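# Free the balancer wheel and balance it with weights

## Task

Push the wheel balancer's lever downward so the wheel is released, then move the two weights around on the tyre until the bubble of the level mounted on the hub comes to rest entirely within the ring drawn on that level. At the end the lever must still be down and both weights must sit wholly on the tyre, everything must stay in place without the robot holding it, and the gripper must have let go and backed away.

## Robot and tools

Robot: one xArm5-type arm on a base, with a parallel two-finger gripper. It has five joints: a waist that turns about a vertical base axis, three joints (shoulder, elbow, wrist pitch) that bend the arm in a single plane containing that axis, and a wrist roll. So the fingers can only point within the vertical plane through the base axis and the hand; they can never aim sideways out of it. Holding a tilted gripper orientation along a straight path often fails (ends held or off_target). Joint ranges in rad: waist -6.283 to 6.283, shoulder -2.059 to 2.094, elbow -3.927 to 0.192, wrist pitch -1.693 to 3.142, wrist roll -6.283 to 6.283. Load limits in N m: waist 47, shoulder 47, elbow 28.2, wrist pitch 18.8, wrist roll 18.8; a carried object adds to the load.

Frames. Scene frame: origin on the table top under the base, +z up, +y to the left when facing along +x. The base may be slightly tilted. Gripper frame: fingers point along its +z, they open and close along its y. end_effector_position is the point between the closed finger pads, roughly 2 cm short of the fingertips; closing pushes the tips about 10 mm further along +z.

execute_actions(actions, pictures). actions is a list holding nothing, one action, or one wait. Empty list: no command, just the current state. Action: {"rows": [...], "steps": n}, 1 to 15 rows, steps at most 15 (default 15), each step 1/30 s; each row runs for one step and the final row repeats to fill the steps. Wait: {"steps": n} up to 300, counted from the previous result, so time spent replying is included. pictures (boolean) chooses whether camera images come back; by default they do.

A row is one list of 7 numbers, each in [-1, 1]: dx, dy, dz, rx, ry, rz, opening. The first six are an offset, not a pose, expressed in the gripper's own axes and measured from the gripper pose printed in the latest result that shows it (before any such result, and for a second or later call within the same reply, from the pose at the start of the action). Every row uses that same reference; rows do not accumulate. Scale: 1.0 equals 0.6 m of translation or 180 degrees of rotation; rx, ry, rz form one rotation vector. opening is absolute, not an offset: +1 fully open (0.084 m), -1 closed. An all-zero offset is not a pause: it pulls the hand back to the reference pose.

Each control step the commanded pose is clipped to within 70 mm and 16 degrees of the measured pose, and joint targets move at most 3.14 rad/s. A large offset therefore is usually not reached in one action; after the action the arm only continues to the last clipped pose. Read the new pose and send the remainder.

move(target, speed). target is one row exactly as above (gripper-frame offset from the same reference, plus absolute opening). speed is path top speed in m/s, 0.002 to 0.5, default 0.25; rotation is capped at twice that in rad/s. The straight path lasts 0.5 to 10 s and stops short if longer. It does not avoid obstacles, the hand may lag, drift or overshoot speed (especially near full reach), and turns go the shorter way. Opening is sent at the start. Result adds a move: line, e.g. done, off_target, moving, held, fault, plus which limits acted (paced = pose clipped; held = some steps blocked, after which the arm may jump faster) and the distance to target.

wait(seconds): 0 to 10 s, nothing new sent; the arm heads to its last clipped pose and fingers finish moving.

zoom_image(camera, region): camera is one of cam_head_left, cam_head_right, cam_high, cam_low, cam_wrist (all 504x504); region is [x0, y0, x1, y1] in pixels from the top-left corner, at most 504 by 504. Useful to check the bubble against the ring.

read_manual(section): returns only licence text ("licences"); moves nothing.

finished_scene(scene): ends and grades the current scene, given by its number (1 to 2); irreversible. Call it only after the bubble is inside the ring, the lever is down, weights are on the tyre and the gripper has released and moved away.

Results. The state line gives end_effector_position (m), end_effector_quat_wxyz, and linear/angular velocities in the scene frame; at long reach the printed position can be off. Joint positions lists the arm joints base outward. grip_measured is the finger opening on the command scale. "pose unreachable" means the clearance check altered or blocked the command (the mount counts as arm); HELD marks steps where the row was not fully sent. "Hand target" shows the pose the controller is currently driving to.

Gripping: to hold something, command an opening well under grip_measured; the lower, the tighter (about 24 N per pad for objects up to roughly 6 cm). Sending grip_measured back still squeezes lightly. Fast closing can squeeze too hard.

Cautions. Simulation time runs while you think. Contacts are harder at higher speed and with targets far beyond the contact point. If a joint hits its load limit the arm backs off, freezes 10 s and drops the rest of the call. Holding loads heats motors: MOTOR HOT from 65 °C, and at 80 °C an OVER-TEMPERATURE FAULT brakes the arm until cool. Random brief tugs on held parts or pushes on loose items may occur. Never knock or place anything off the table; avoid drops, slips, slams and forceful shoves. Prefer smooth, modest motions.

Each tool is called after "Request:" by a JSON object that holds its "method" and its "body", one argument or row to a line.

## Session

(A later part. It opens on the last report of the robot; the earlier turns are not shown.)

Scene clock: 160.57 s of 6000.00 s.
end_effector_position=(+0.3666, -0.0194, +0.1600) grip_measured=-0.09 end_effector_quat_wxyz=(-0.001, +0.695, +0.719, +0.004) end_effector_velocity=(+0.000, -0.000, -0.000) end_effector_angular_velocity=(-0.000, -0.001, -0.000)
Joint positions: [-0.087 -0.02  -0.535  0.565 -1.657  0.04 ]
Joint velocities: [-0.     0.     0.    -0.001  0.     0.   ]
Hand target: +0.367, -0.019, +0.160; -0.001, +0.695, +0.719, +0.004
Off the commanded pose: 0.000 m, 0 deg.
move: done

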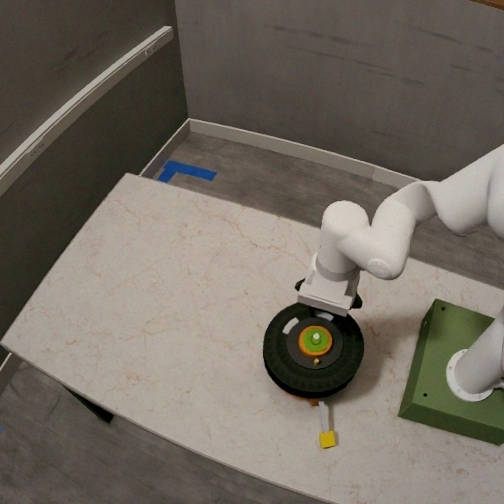

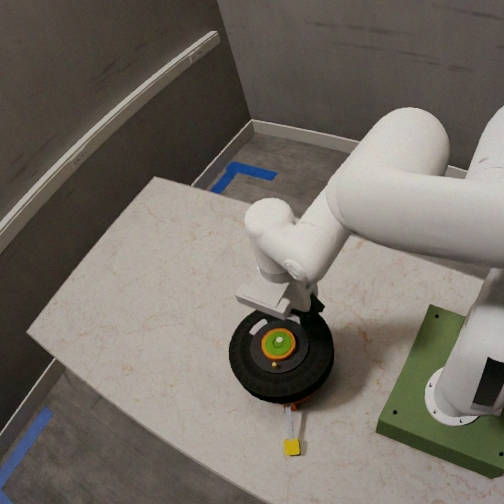

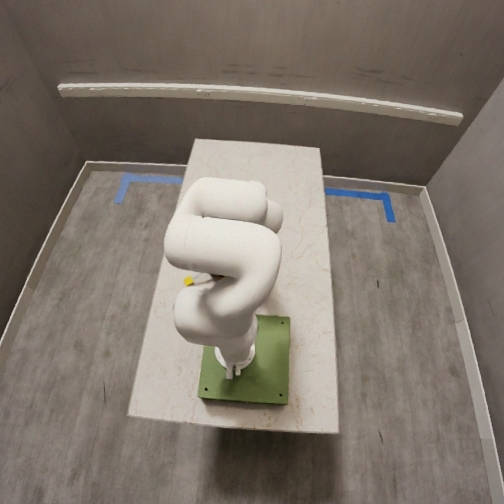

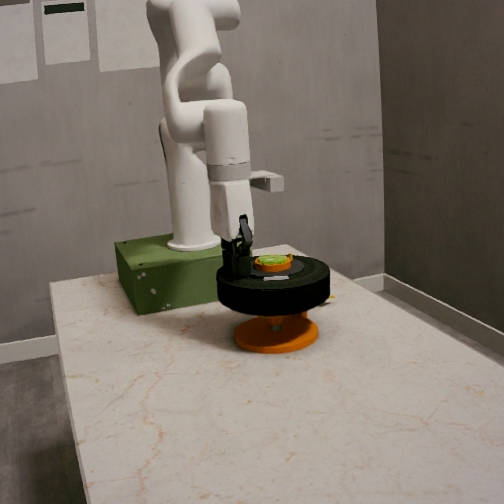

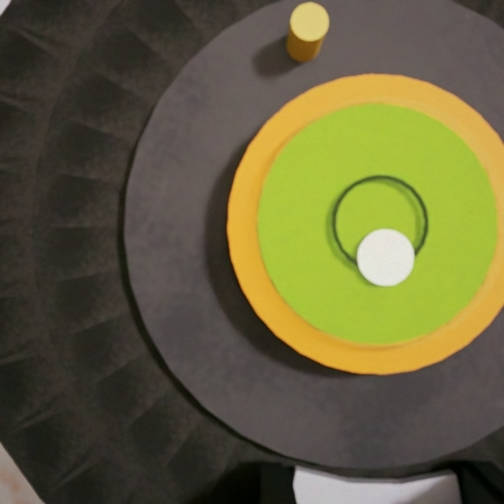

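Contact made. Release gently, then lift.

Request:
{"method": "execute_actions", "body": {
  "actions": [
    {"rows": [[0,0,0,0,0,0,-0.2],[0,0,0,0,0,0,-0.1],[0,0,0,0,0,0,-0.05],[0,0,0,0,0,0,0.0],[0,0,0,0,0,0,0.05],[0,0,0,0,0,0,0.1],[0,0,0,0,0,0,0.15],[0,0,0,0,0,0,0.2],[0,0,0,0,0,0,0.25]], "steps": 15}
  ],
  "pictures": false
}}

Request:
{"method": "move", "body": {
  "target": [0.015, 0.05, -0.2, 0, 0, 0, 0.25],
  "speed": 0.08
}}

Request:
{"method": "wait", "body": {
  "seconds": 3
}}

Scene clock: 164.20 s of 6000.00 s.
end_effector_position=(+0.3666, -0.0194, +0.1600) grip_measured=+0.24 end_effector_quat_wxyz=(-0.001, +0.695, +0.719, +0.004) end_effector_velocity=(+0.001, -0.000, +0.001) end_effector_angular_velocity=(-0.000, -0.002, -0.000)
Joint positions: [-0.087 -0.02  -0.535  0.565 -1.657  0.054]
Joint velocities: [-0.    -0.    -0.002 -0.001 -0.     0.   ]
Hand target: +0.367, -0.019, +0.160; -0.001, +0.695, +0.719, +0.004
Off the commanded pose: 0.000 m, 0 deg.
Steps of this call (steps 1 to 90: nothing new was sent; then 0.13 s passed at rest; steps 91 to 105: all 15 steps of this action). Readings (end_effector_position):
91: (+0.3666, -0.0194, +0.1600)
92: (+0.3666, -0.0194, +0.1600)
94: (+0.3666, -0.0194, +0.1600)
98: (+0.3666, -0.0194, +0.1600)
105: the state above

Scene clock: 166.33 s of 6000.00 s.
end_effector_position=(+0.3954, -0.0102, +0.2799) grip_measured=+0.24 end_effector_quat_wxyz=(-0.001, +0.695, +0.719, +0.004) end_effector_velocity=(+0.001, -0.000, +0.002) end_effector_angular_velocity=(-0.000, -0.002, -0.000)
Joint positions: [-0.058 -0.186 -0.769  0.965 -1.628  0.054]
Joint velocities: [ 0.    -0.    -0.005  0.004  0.     0.   ]
Hand target: +0.396, -0.010, +0.280; -0.001, +0.695, +0.719, +0.004
Off the commanded pose: 0.000 m, 0 deg.
move: done

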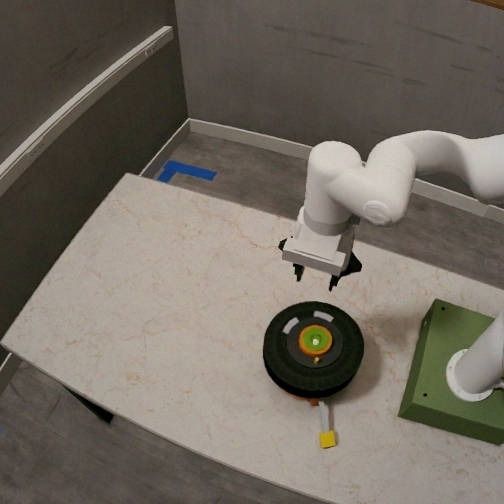

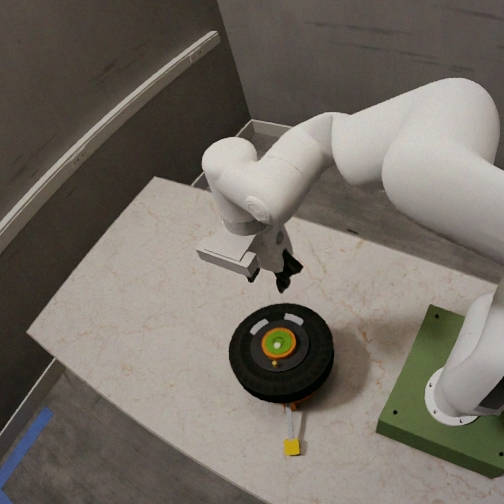

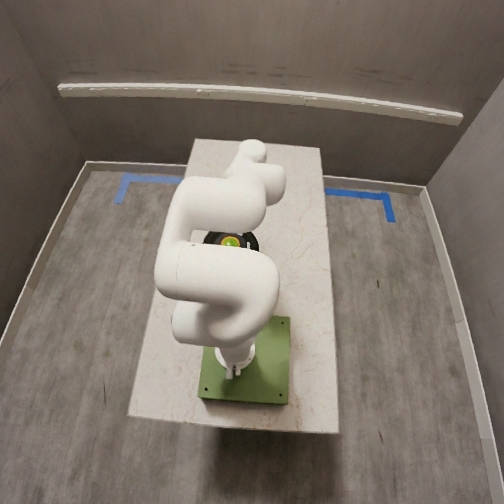

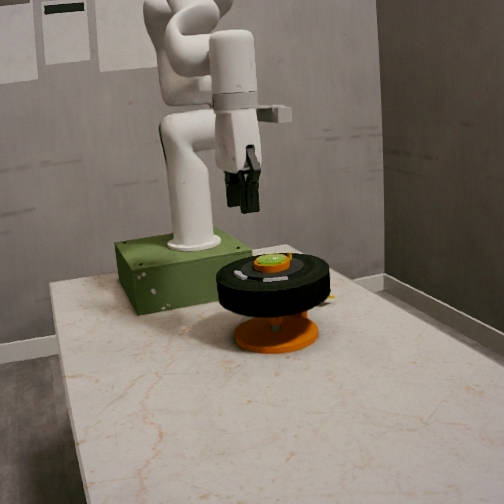

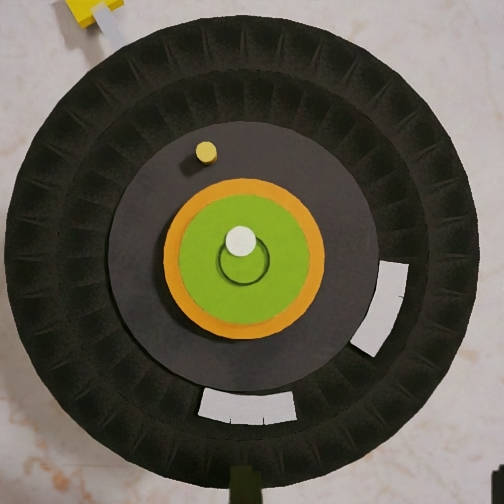

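Scene clock: 169.33 s of 6000.00 s.
end_effector_position=(+0.3956, -0.0102, +0.2803) grip_measured=+0.24 end_effector_quat_wxyz=(-0.001, +0.695, +0.719, +0.004) end_effector_velocity=(-0.001, -0.000, -0.001) end_effector_angular_velocity=(+0.000, +0.002, -0.000)
Joint positions: [-0.058 -0.186 -0.77   0.965 -1.628  0.054]
Joint velocities: [-0.     0.     0.002 -0.    -0.    -0.   ]
Hand target: +0.396, -0.010, +0.280; -0.001, +0.695, +0.719, +0.004
Off the commanded pose: 0.000 m, 0 deg.
Steps of this call (steps 1 to 90: nothing new was sent). Readings (end_effector_position):
1: (+0.3954, -0.0102, +0.2800)
2: (+0.3955, -0.0102, +0.2800)
4: (+0.3955, -0.0102, +0.2801)
8: (+0.3956, -0.0102, +0.2802)
90: the state above

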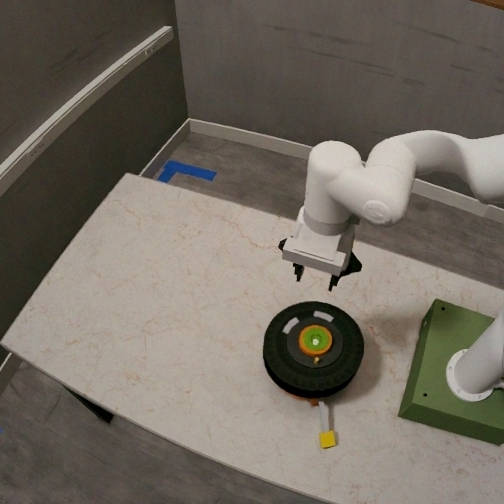

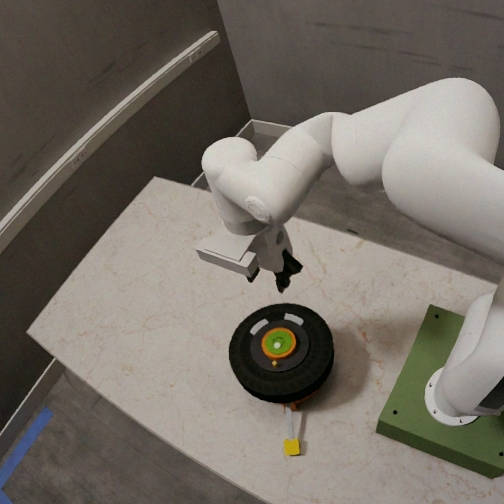

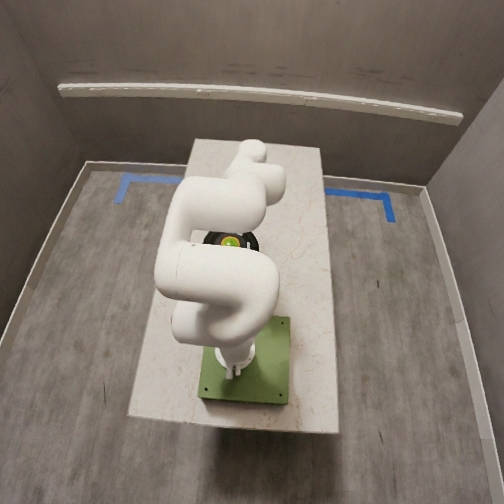

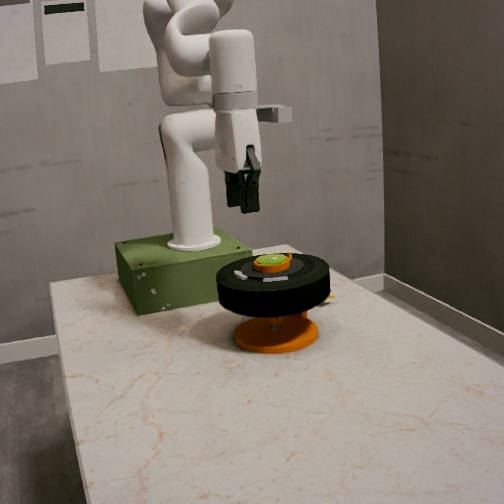

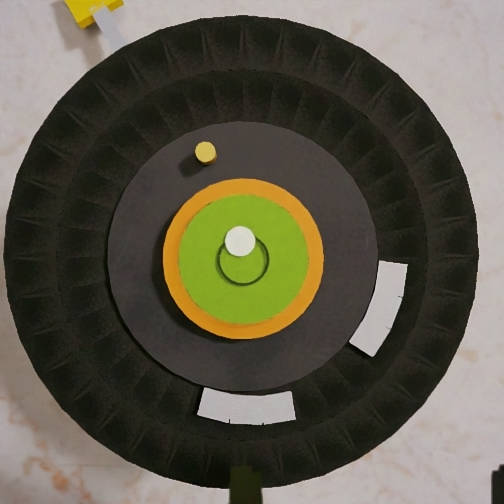

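Request:
{"method": "move", "body": {
  "target": [0.0687, 0.0537, 0.175, 0, 0, -0.388, 0.4],
  "speed": 0.12
}}

Scene clock: 195.87 s of 6000.00 s.
end_effector_position=(+0.4269, +0.0329, +0.1757) grip_measured=+0.39 end_effector_quat_wxyz=(+0.001, +0.158, +0.987, +0.003) end_effector_velocity=(+0.000, +0.000, -0.000) end_effector_angular_velocity=(+0.000, -0.001, +0.004)
Joint positions: [ 0.043  0.119 -0.767  0.657 -2.746  0.061]
Joint velocities: [ 0.     0.001  0.    -0.002 -0.004 -0.   ]
Hand target: +0.427, +0.033, +0.176; +0.001, +0.158, +0.987, +0.003
Off the commanded pose: 0.000 m, 0 deg.
After step 90, 18.13 s passed at rest.
move: done

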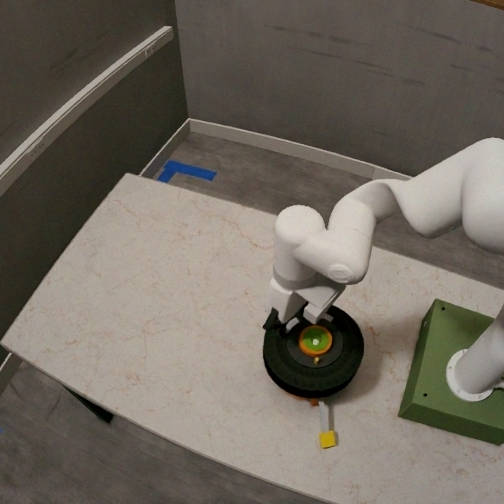

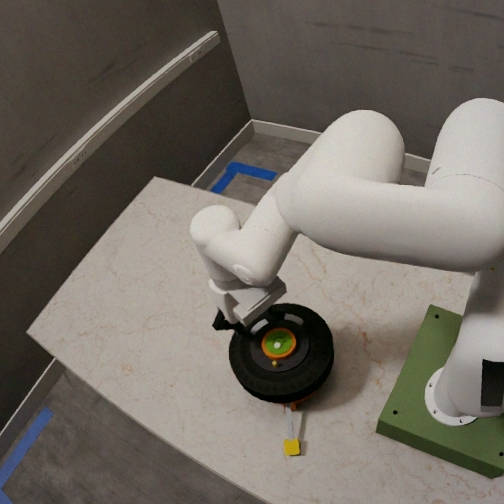

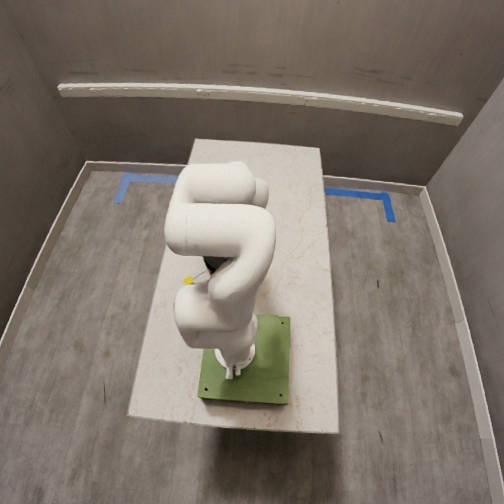

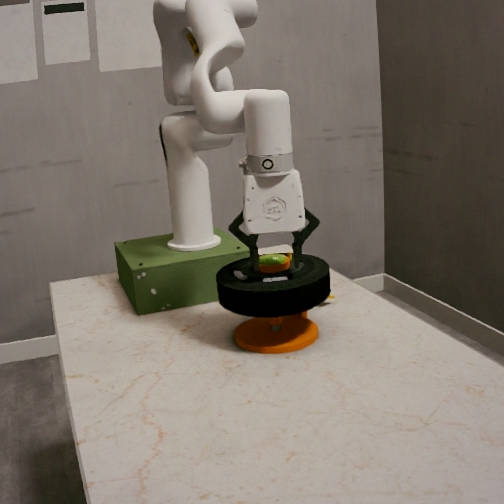

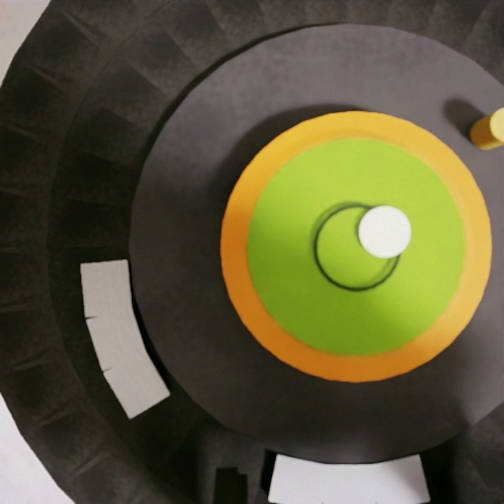

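Request:
{"method": "move", "body": {
  "target": [-0.005, -0.0075, 0.025, 0, 0, 0, 0.4],
  "speed": 0.015
}}

Request:
{"method": "zoom_image", "body": {
  "camera": "cam_low",
  "region": [220, 230, 330, 300]
}}

Scene clock: 201.30 s of 6000.00 s.
end_effector_position=(+0.4284, +0.0278, +0.1607) grip_measured=+0.39 end_effector_quat_wxyz=(+0.001, +0.158, +0.987, +0.003) end_effector_velocity=(+0.002, -0.000, +0.001) end_effector_angular_velocity=(+0.000, -0.004, -0.000)
Joint positions: [ 0.03   0.159 -0.764  0.614 -2.758  0.061]
Joint velocities: [-0.001  0.001 -0.002 -0.003 -0.001 -0.   ]
Hand target: +0.428, +0.028, +0.161; +0.001, +0.158, +0.987, +0.003
Off the commanded pose: 0.000 m, 0 deg.
After step 90, 1.17 s passed at rest.
move: done

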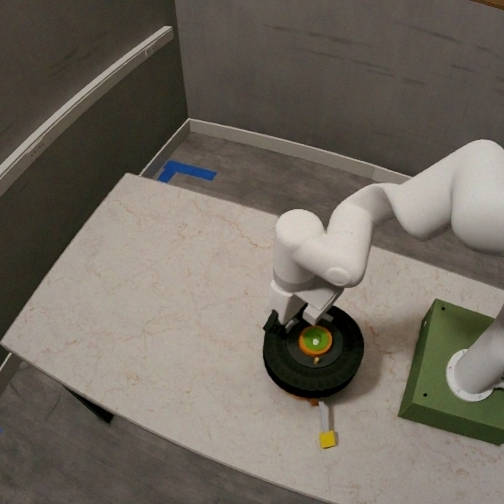

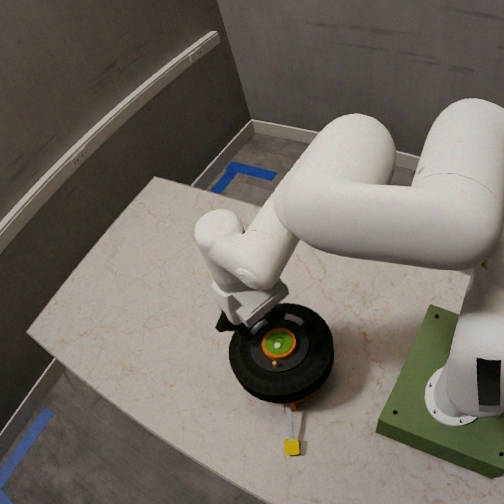

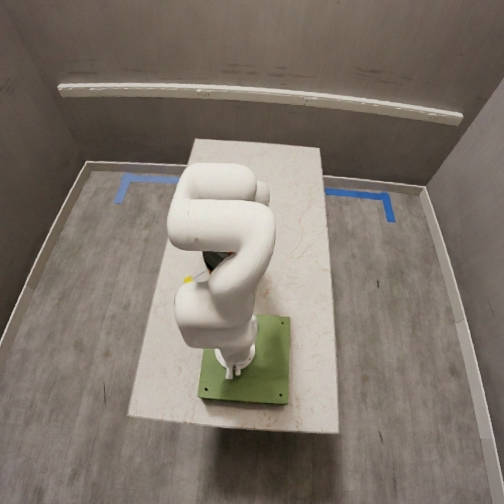

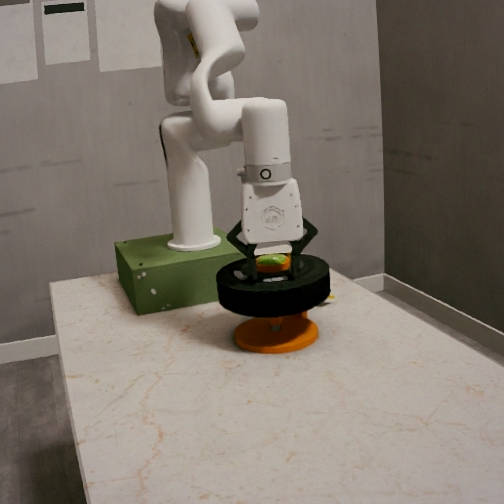

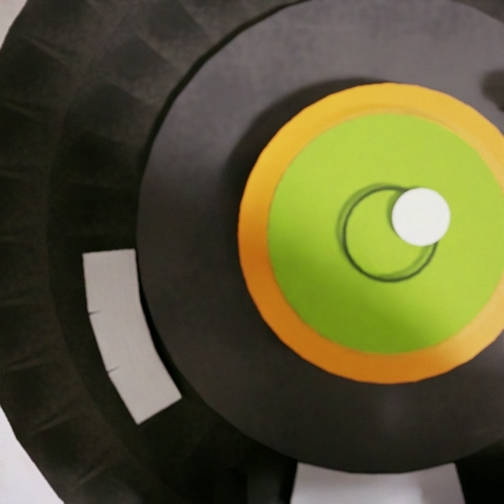

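Region (220, 230, 330, 300) of cam_low's 504x504 image, scaled by 4.582, with more detail than that image has; it fills the top 321 rows of this view, and the rest is white.

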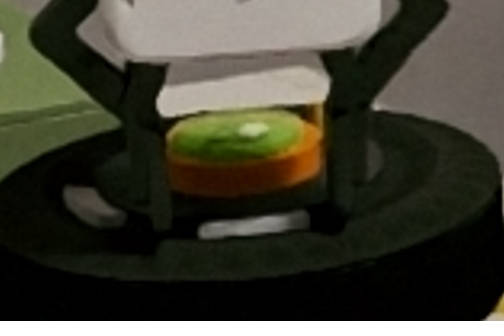

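Not touching yet. Lower about 5 mm.

Request:
{"method": "move", "body": {
  "target": [0, 0, 0.008, 0, 0, 0, 0.4],
  "speed": 0.005
}}

Scene clock: 204.63 s of 6000.00 s.
end_effector_position=(+0.4285, +0.0278, +0.1560) grip_measured=+0.39 end_effector_quat_wxyz=(+0.001, +0.158, +0.987, +0.003) end_effector_velocity=(+0.000, -0.000, +0.000) end_effector_angular_velocity=(+0.000, -0.001, -0.000)
Joint positions: [ 0.03   0.171 -0.762  0.601 -2.758  0.061]
Joint velocities: [-0.    -0.     0.    -0.001  0.     0.   ]
Hand target: +0.428, +0.028, +0.156; +0.001, +0.158, +0.987, +0.003
Off the commanded pose: 0.000 m, 0 deg.
move: done

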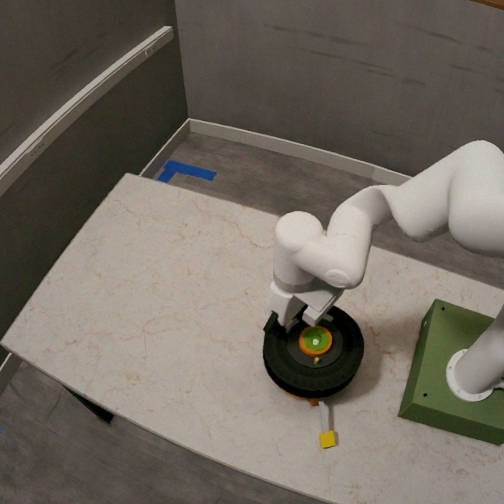

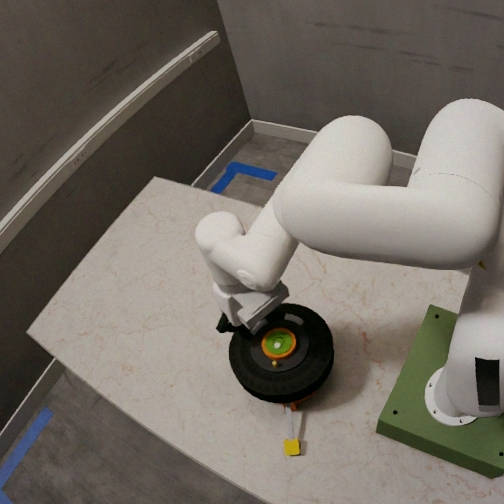

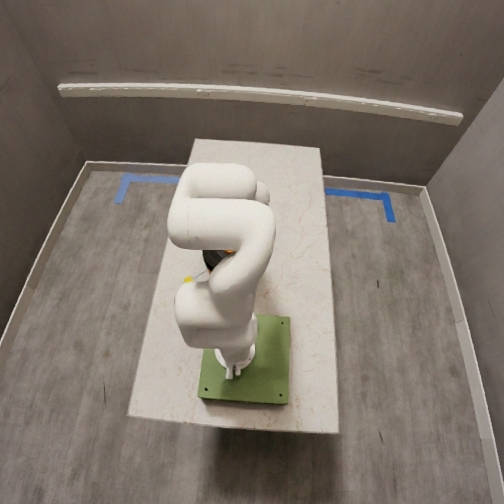

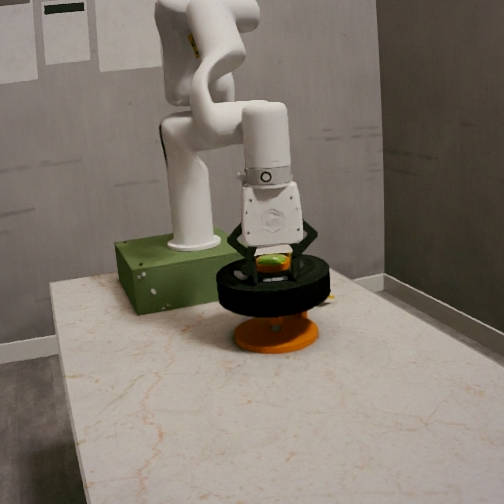

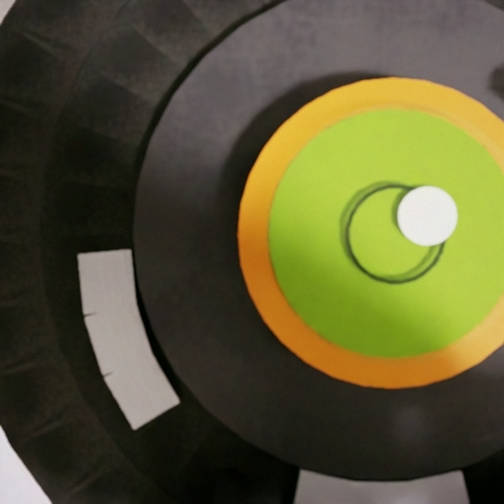

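Request:
{"method": "move", "body": {
  "target": [0, 0, 0.004, 0, 0, 0, 0.4],
  "speed": 0.004
}}

Scene clock: 206.83 s of 6000.00 s.
end_effector_position=(+0.4284, +0.0278, +0.1536) grip_measured=+0.39 end_effector_quat_wxyz=(+0.001, +0.158, +0.987, +0.003) end_effector_velocity=(-0.000, -0.000, -0.001) end_effector_angular_velocity=(-0.000, +0.001, +0.000)
Joint positions: [ 0.03   0.177 -0.761  0.594 -2.758  0.061]
Joint velocities: [-0.     0.001  0.001 -0.001 -0.    -0.   ]
Hand target: +0.428, +0.028, +0.154; +0.001, +0.158, +0.987, +0.003
Off the commanded pose: 0.000 m, 0 deg.
move: done

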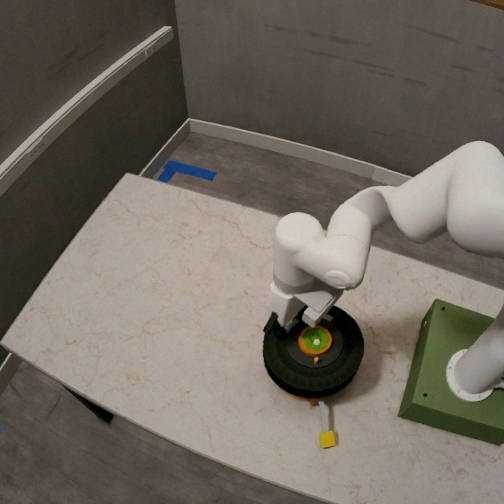

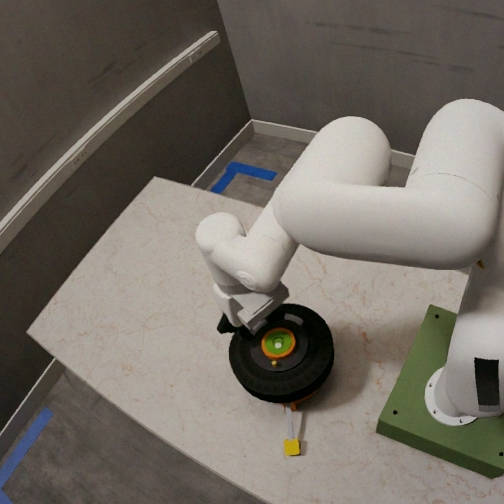

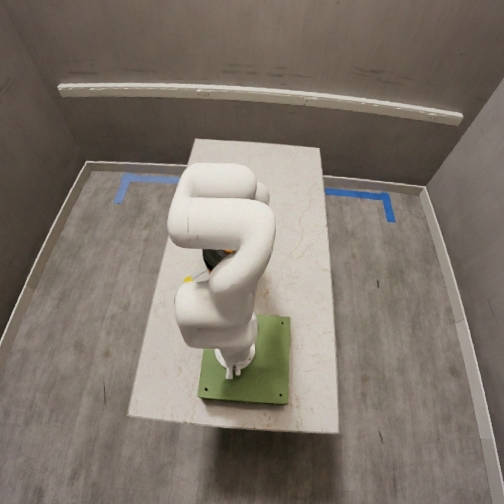

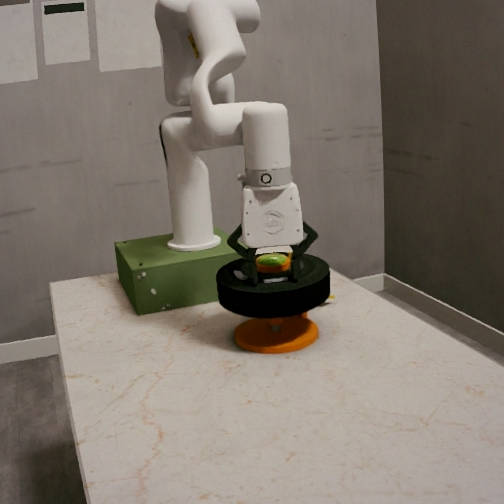

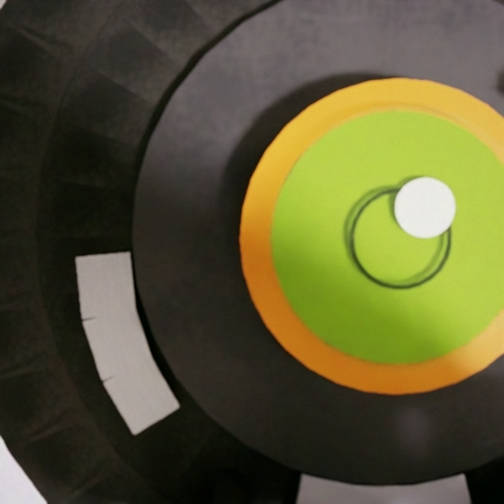

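Touching now. Close gradually.

Request:
{"method": "execute_actions", "body": {
  "actions": [
    {"rows": [[0,0,0,0,0,0,0.35],[0,0,0,0,0,0,0.30],[0,0,0,0,0,0,0.25],[0,0,0,0,0,0,0.20],[0,0,0,0,0,0,0.15],[0,0,0,0,0,0,0.11],[0,0,0,0,0,0,0.07],[0,0,0,0,0,0,0.03],[0,0,0,0,0,0,-0.01],[0,0,0,0,0,0,-0.05],[0,0,0,0,0,0,-0.09],[0,0,0,0,0,0,-0.13],[0,0,0,0,0,0,-0.18],[0,0,0,0,0,0,-0.25],[0,0,0,0,0,0,-0.35]], "steps": 15}
  ]
}}

Scene clock: 209.70 s of 6000.00 s.
end_effector_position=(+0.4303, +0.0282, +0.1552) grip_measured=-0.29 end_effector_quat_wxyz=(+0.004, +0.158, +0.987, +0.004) end_effector_velocity=(+0.017, +0.005, +0.017) end_effector_angular_velocity=(+0.003, -0.049, +0.008)
Joint positions: [ 0.031  0.175 -0.764  0.593 -2.758  0.032]
Joint velocities: [ 0.008 -0.019 -0.023 -0.007 -0.    -0.11 ]
Hand target: +0.428, +0.028, +0.154; +0.001, +0.158, +0.987, +0.003
Off the commanded pose: 0.002 m, 0 deg.
Steps of this call (steps 1 to 71: nothing new was sent; steps 72 to 86: all 15 steps of this action). Readings (end_effector_position):
72: (+0.4285, +0.0278, +0.1536)
73: (+0.4285, +0.0278, +0.1536)
75: (+0.4285, +0.0278, +0.1536)
79: (+0.4285, +0.0278, +0.1536)
86: the state above

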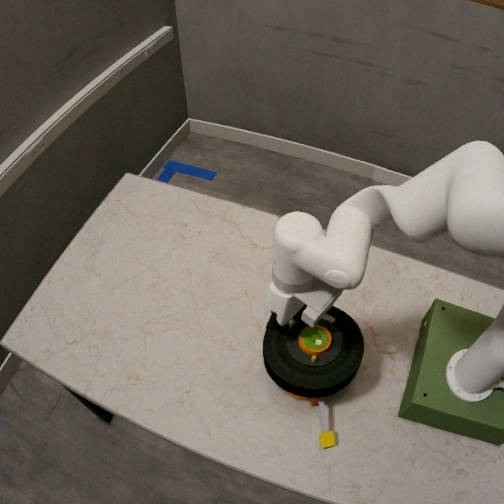

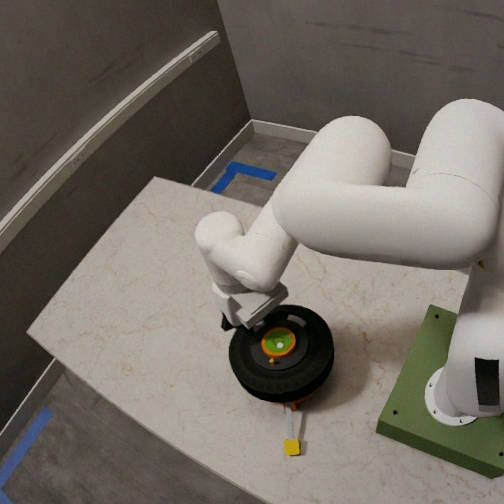

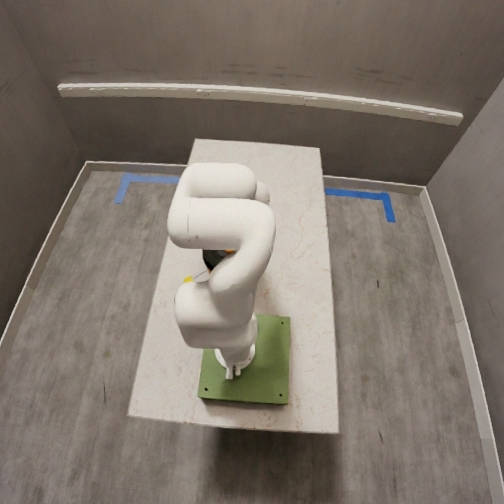

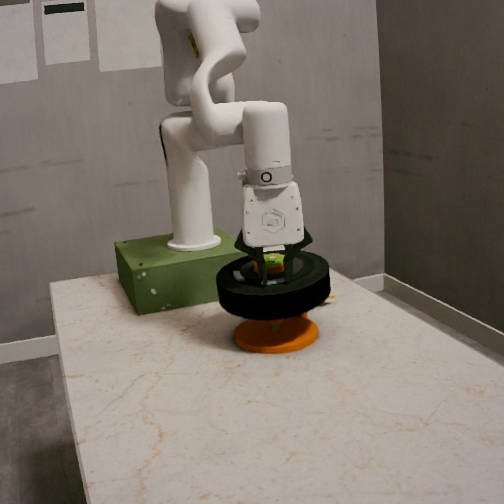

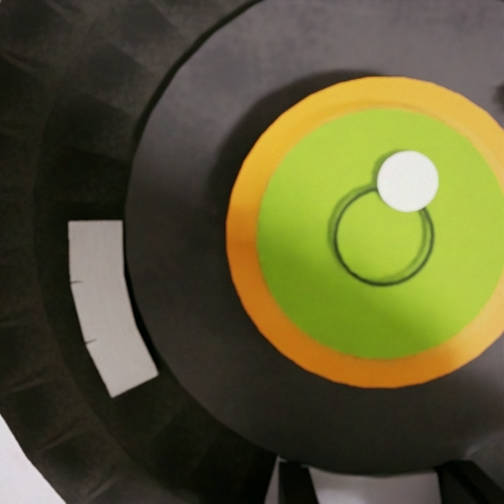

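Request:
{"method": "move", "body": {
  "target": [0, 0, -0.04, 0, 0, 0, 0.45],
  "speed": 0.03
}}

Request:
{"method": "wait", "body": {
  "seconds": 2.5
}}

Scene clock: 212.83 s of 6000.00 s.
end_effector_position=(+0.4300, +0.0281, +0.1790) grip_measured=+0.44 end_effector_quat_wxyz=(+0.004, +0.158, +0.987, +0.004) end_effector_velocity=(-0.002, -0.000, -0.000) end_effector_angular_velocity=(-0.000, +0.004, -0.000)
Joint positions: [ 0.031  0.116 -0.774  0.662 -2.758  0.063]
Joint velocities: [-0.    -0.002  0.003  0.003  0.    -0.   ]
Hand target: +0.430, +0.028, +0.179; +0.004, +0.158, +0.987, +0.004
Off the commanded pose: 0.000 m, 0 deg.
move: done

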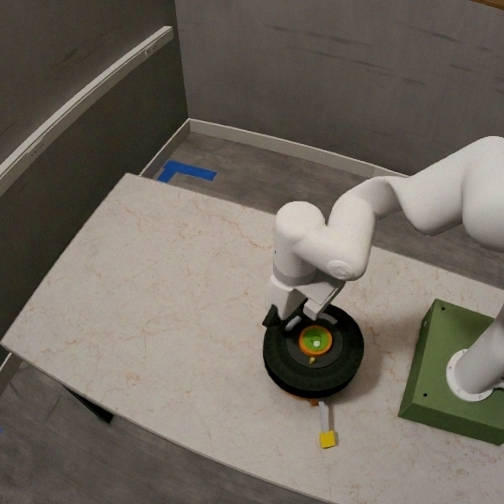

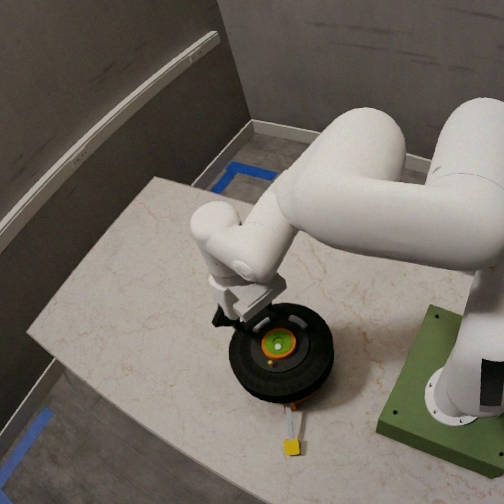

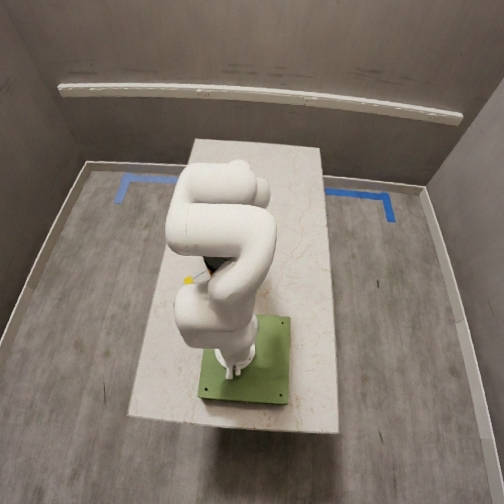

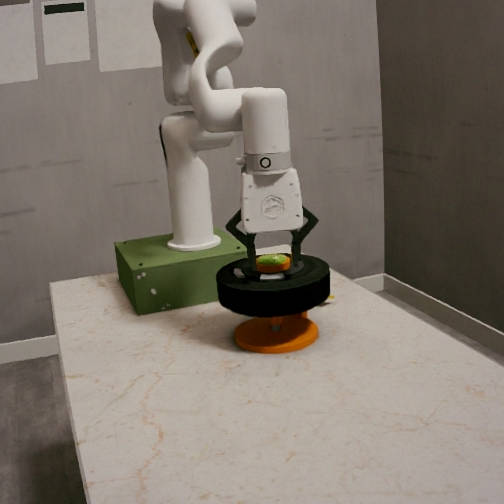

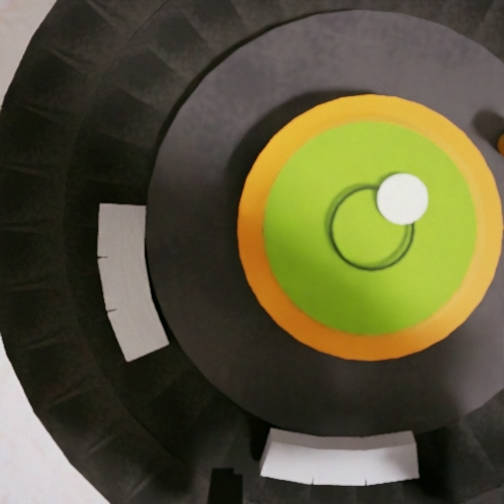

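Scene clock: 215.33 s of 6000.00 s.
end_effector_position=(+0.4300, +0.0281, +0.1792) grip_measured=+0.44 end_effector_quat_wxyz=(+0.004, +0.158, +0.987, +0.004) end_effector_velocity=(+0.000, +0.000, +0.000) end_effector_angular_velocity=(+0.000, -0.000, +0.000)
Joint positions: [ 0.031  0.116 -0.774  0.663 -2.758  0.063]
Joint velocities: [ 0.  0. -0.  0.  0. -0.]
Hand target: +0.430, +0.028, +0.179; +0.004, +0.158, +0.987, +0.004
Off the commanded pose: 0.000 m, 0 deg.
Steps of this call (steps 1 to 75: nothing new was sent). Readings (end_effector_position):
1: (+0.4299, +0.0281, +0.1790)
2: (+0.4299, +0.0281, +0.1790)
4: (+0.4300, +0.0281, +0.1791)
8: (+0.4300, +0.0281, +0.1791)
75: the state above

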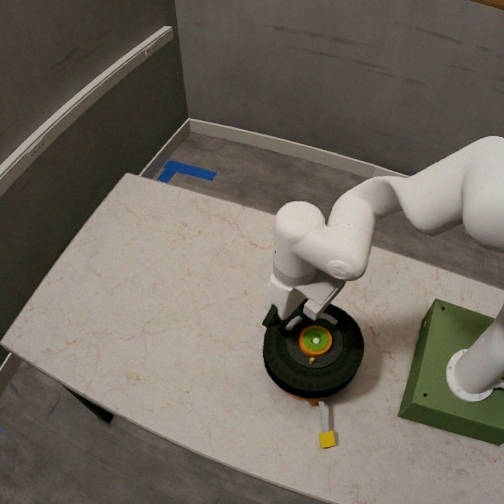

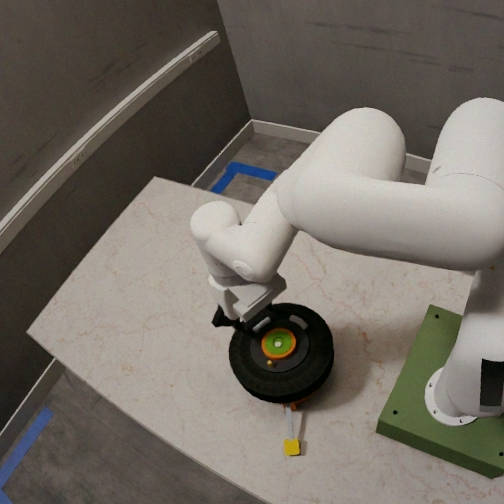

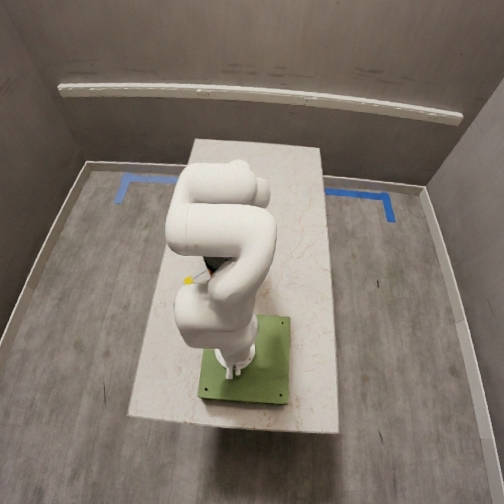

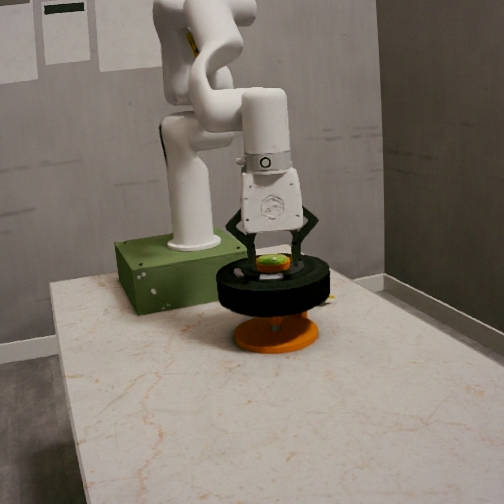

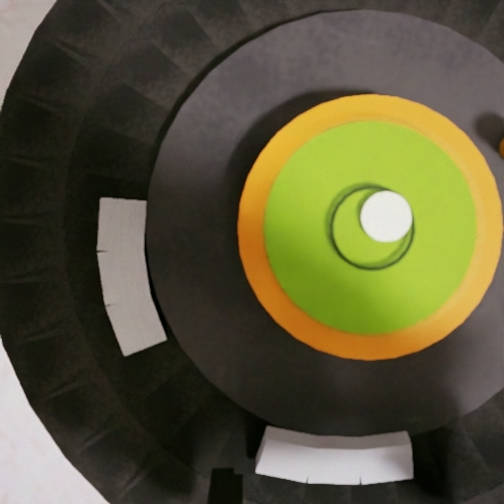

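Request:
{"method": "move", "body": {
  "target": [0.01, 0.05, -0.17, 0, 0, 0, 0.45],
  "speed": 0.1
}}

Request:
{"method": "zoom_image", "body": {
  "camera": "cam_low",
  "region": [220, 240, 330, 300]
}}

Request:
{"method": "zoom_image", "body": {
  "camera": "cam_wrist",
  "region": [60, 150, 360, 450]
}}

Scene clock: 220.10 s of 6000.00 s.
end_effector_position=(+0.4323, +0.0577, +0.2810) grip_measured=+0.44 end_effector_quat_wxyz=(+0.004, +0.158, +0.987, +0.004) end_effector_velocity=(+0.000, +0.000, +0.001) end_effector_angular_velocity=(+0.000, -0.000, -0.000)
Joint positions: [ 0.099 -0.052 -0.91   0.967 -2.69   0.063]
Joint velocities: [ 0.    -0.001 -0.003  0.004  0.001  0.   ]
Hand target: +0.433, +0.058, +0.281; +0.004, +0.158, +0.987, +0.004
Off the commanded pose: 0.001 m, 0 deg.
After step 90, 0.33 s passed at rest.
move: done

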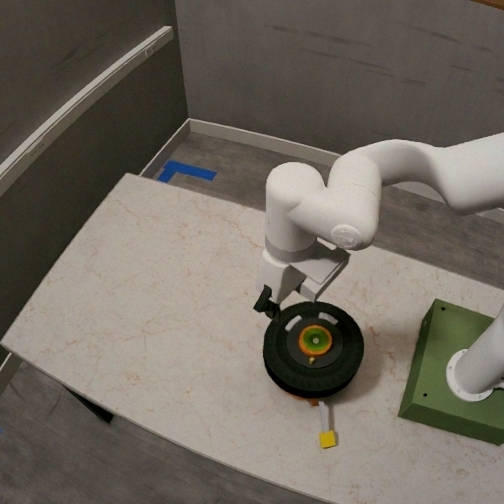

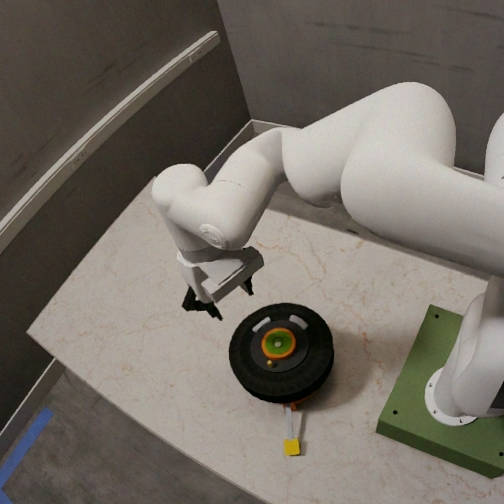

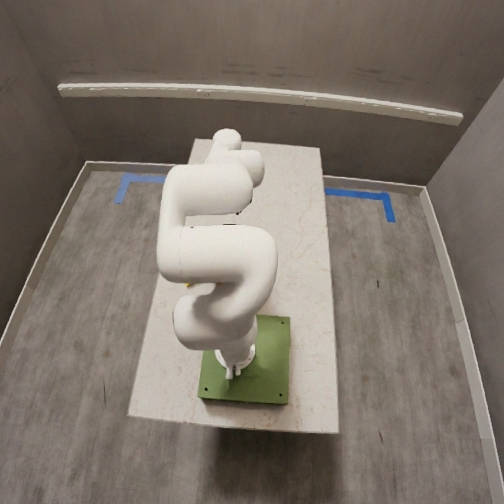

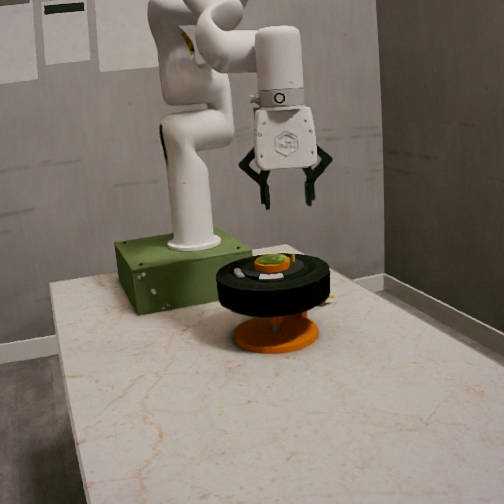

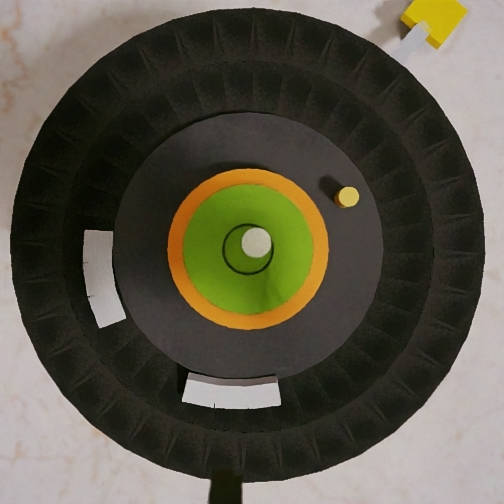

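Region (220, 240, 330, 300) of cam_low's 504x504 image, scaled by 4.582, with more detail than that image has; it fills the top 275 rows of this view, and the rest is white.

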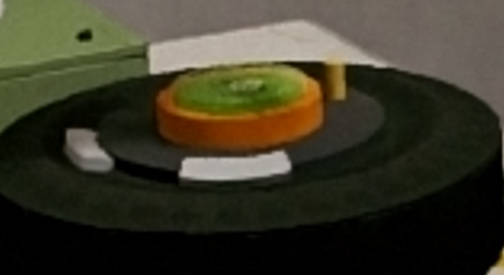

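Region (60, 150, 360, 450) of cam_wrist's 504x504 image, scaled by 1.680, with more detail than that image has.

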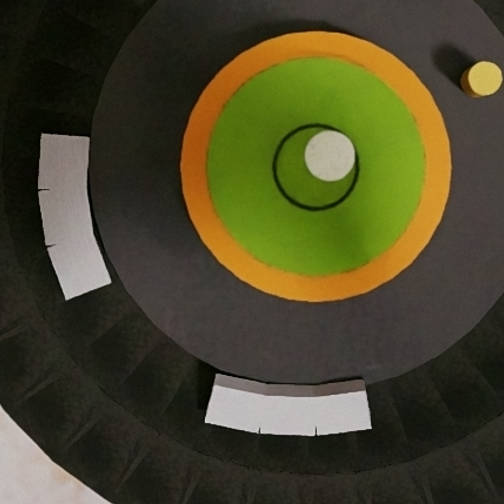

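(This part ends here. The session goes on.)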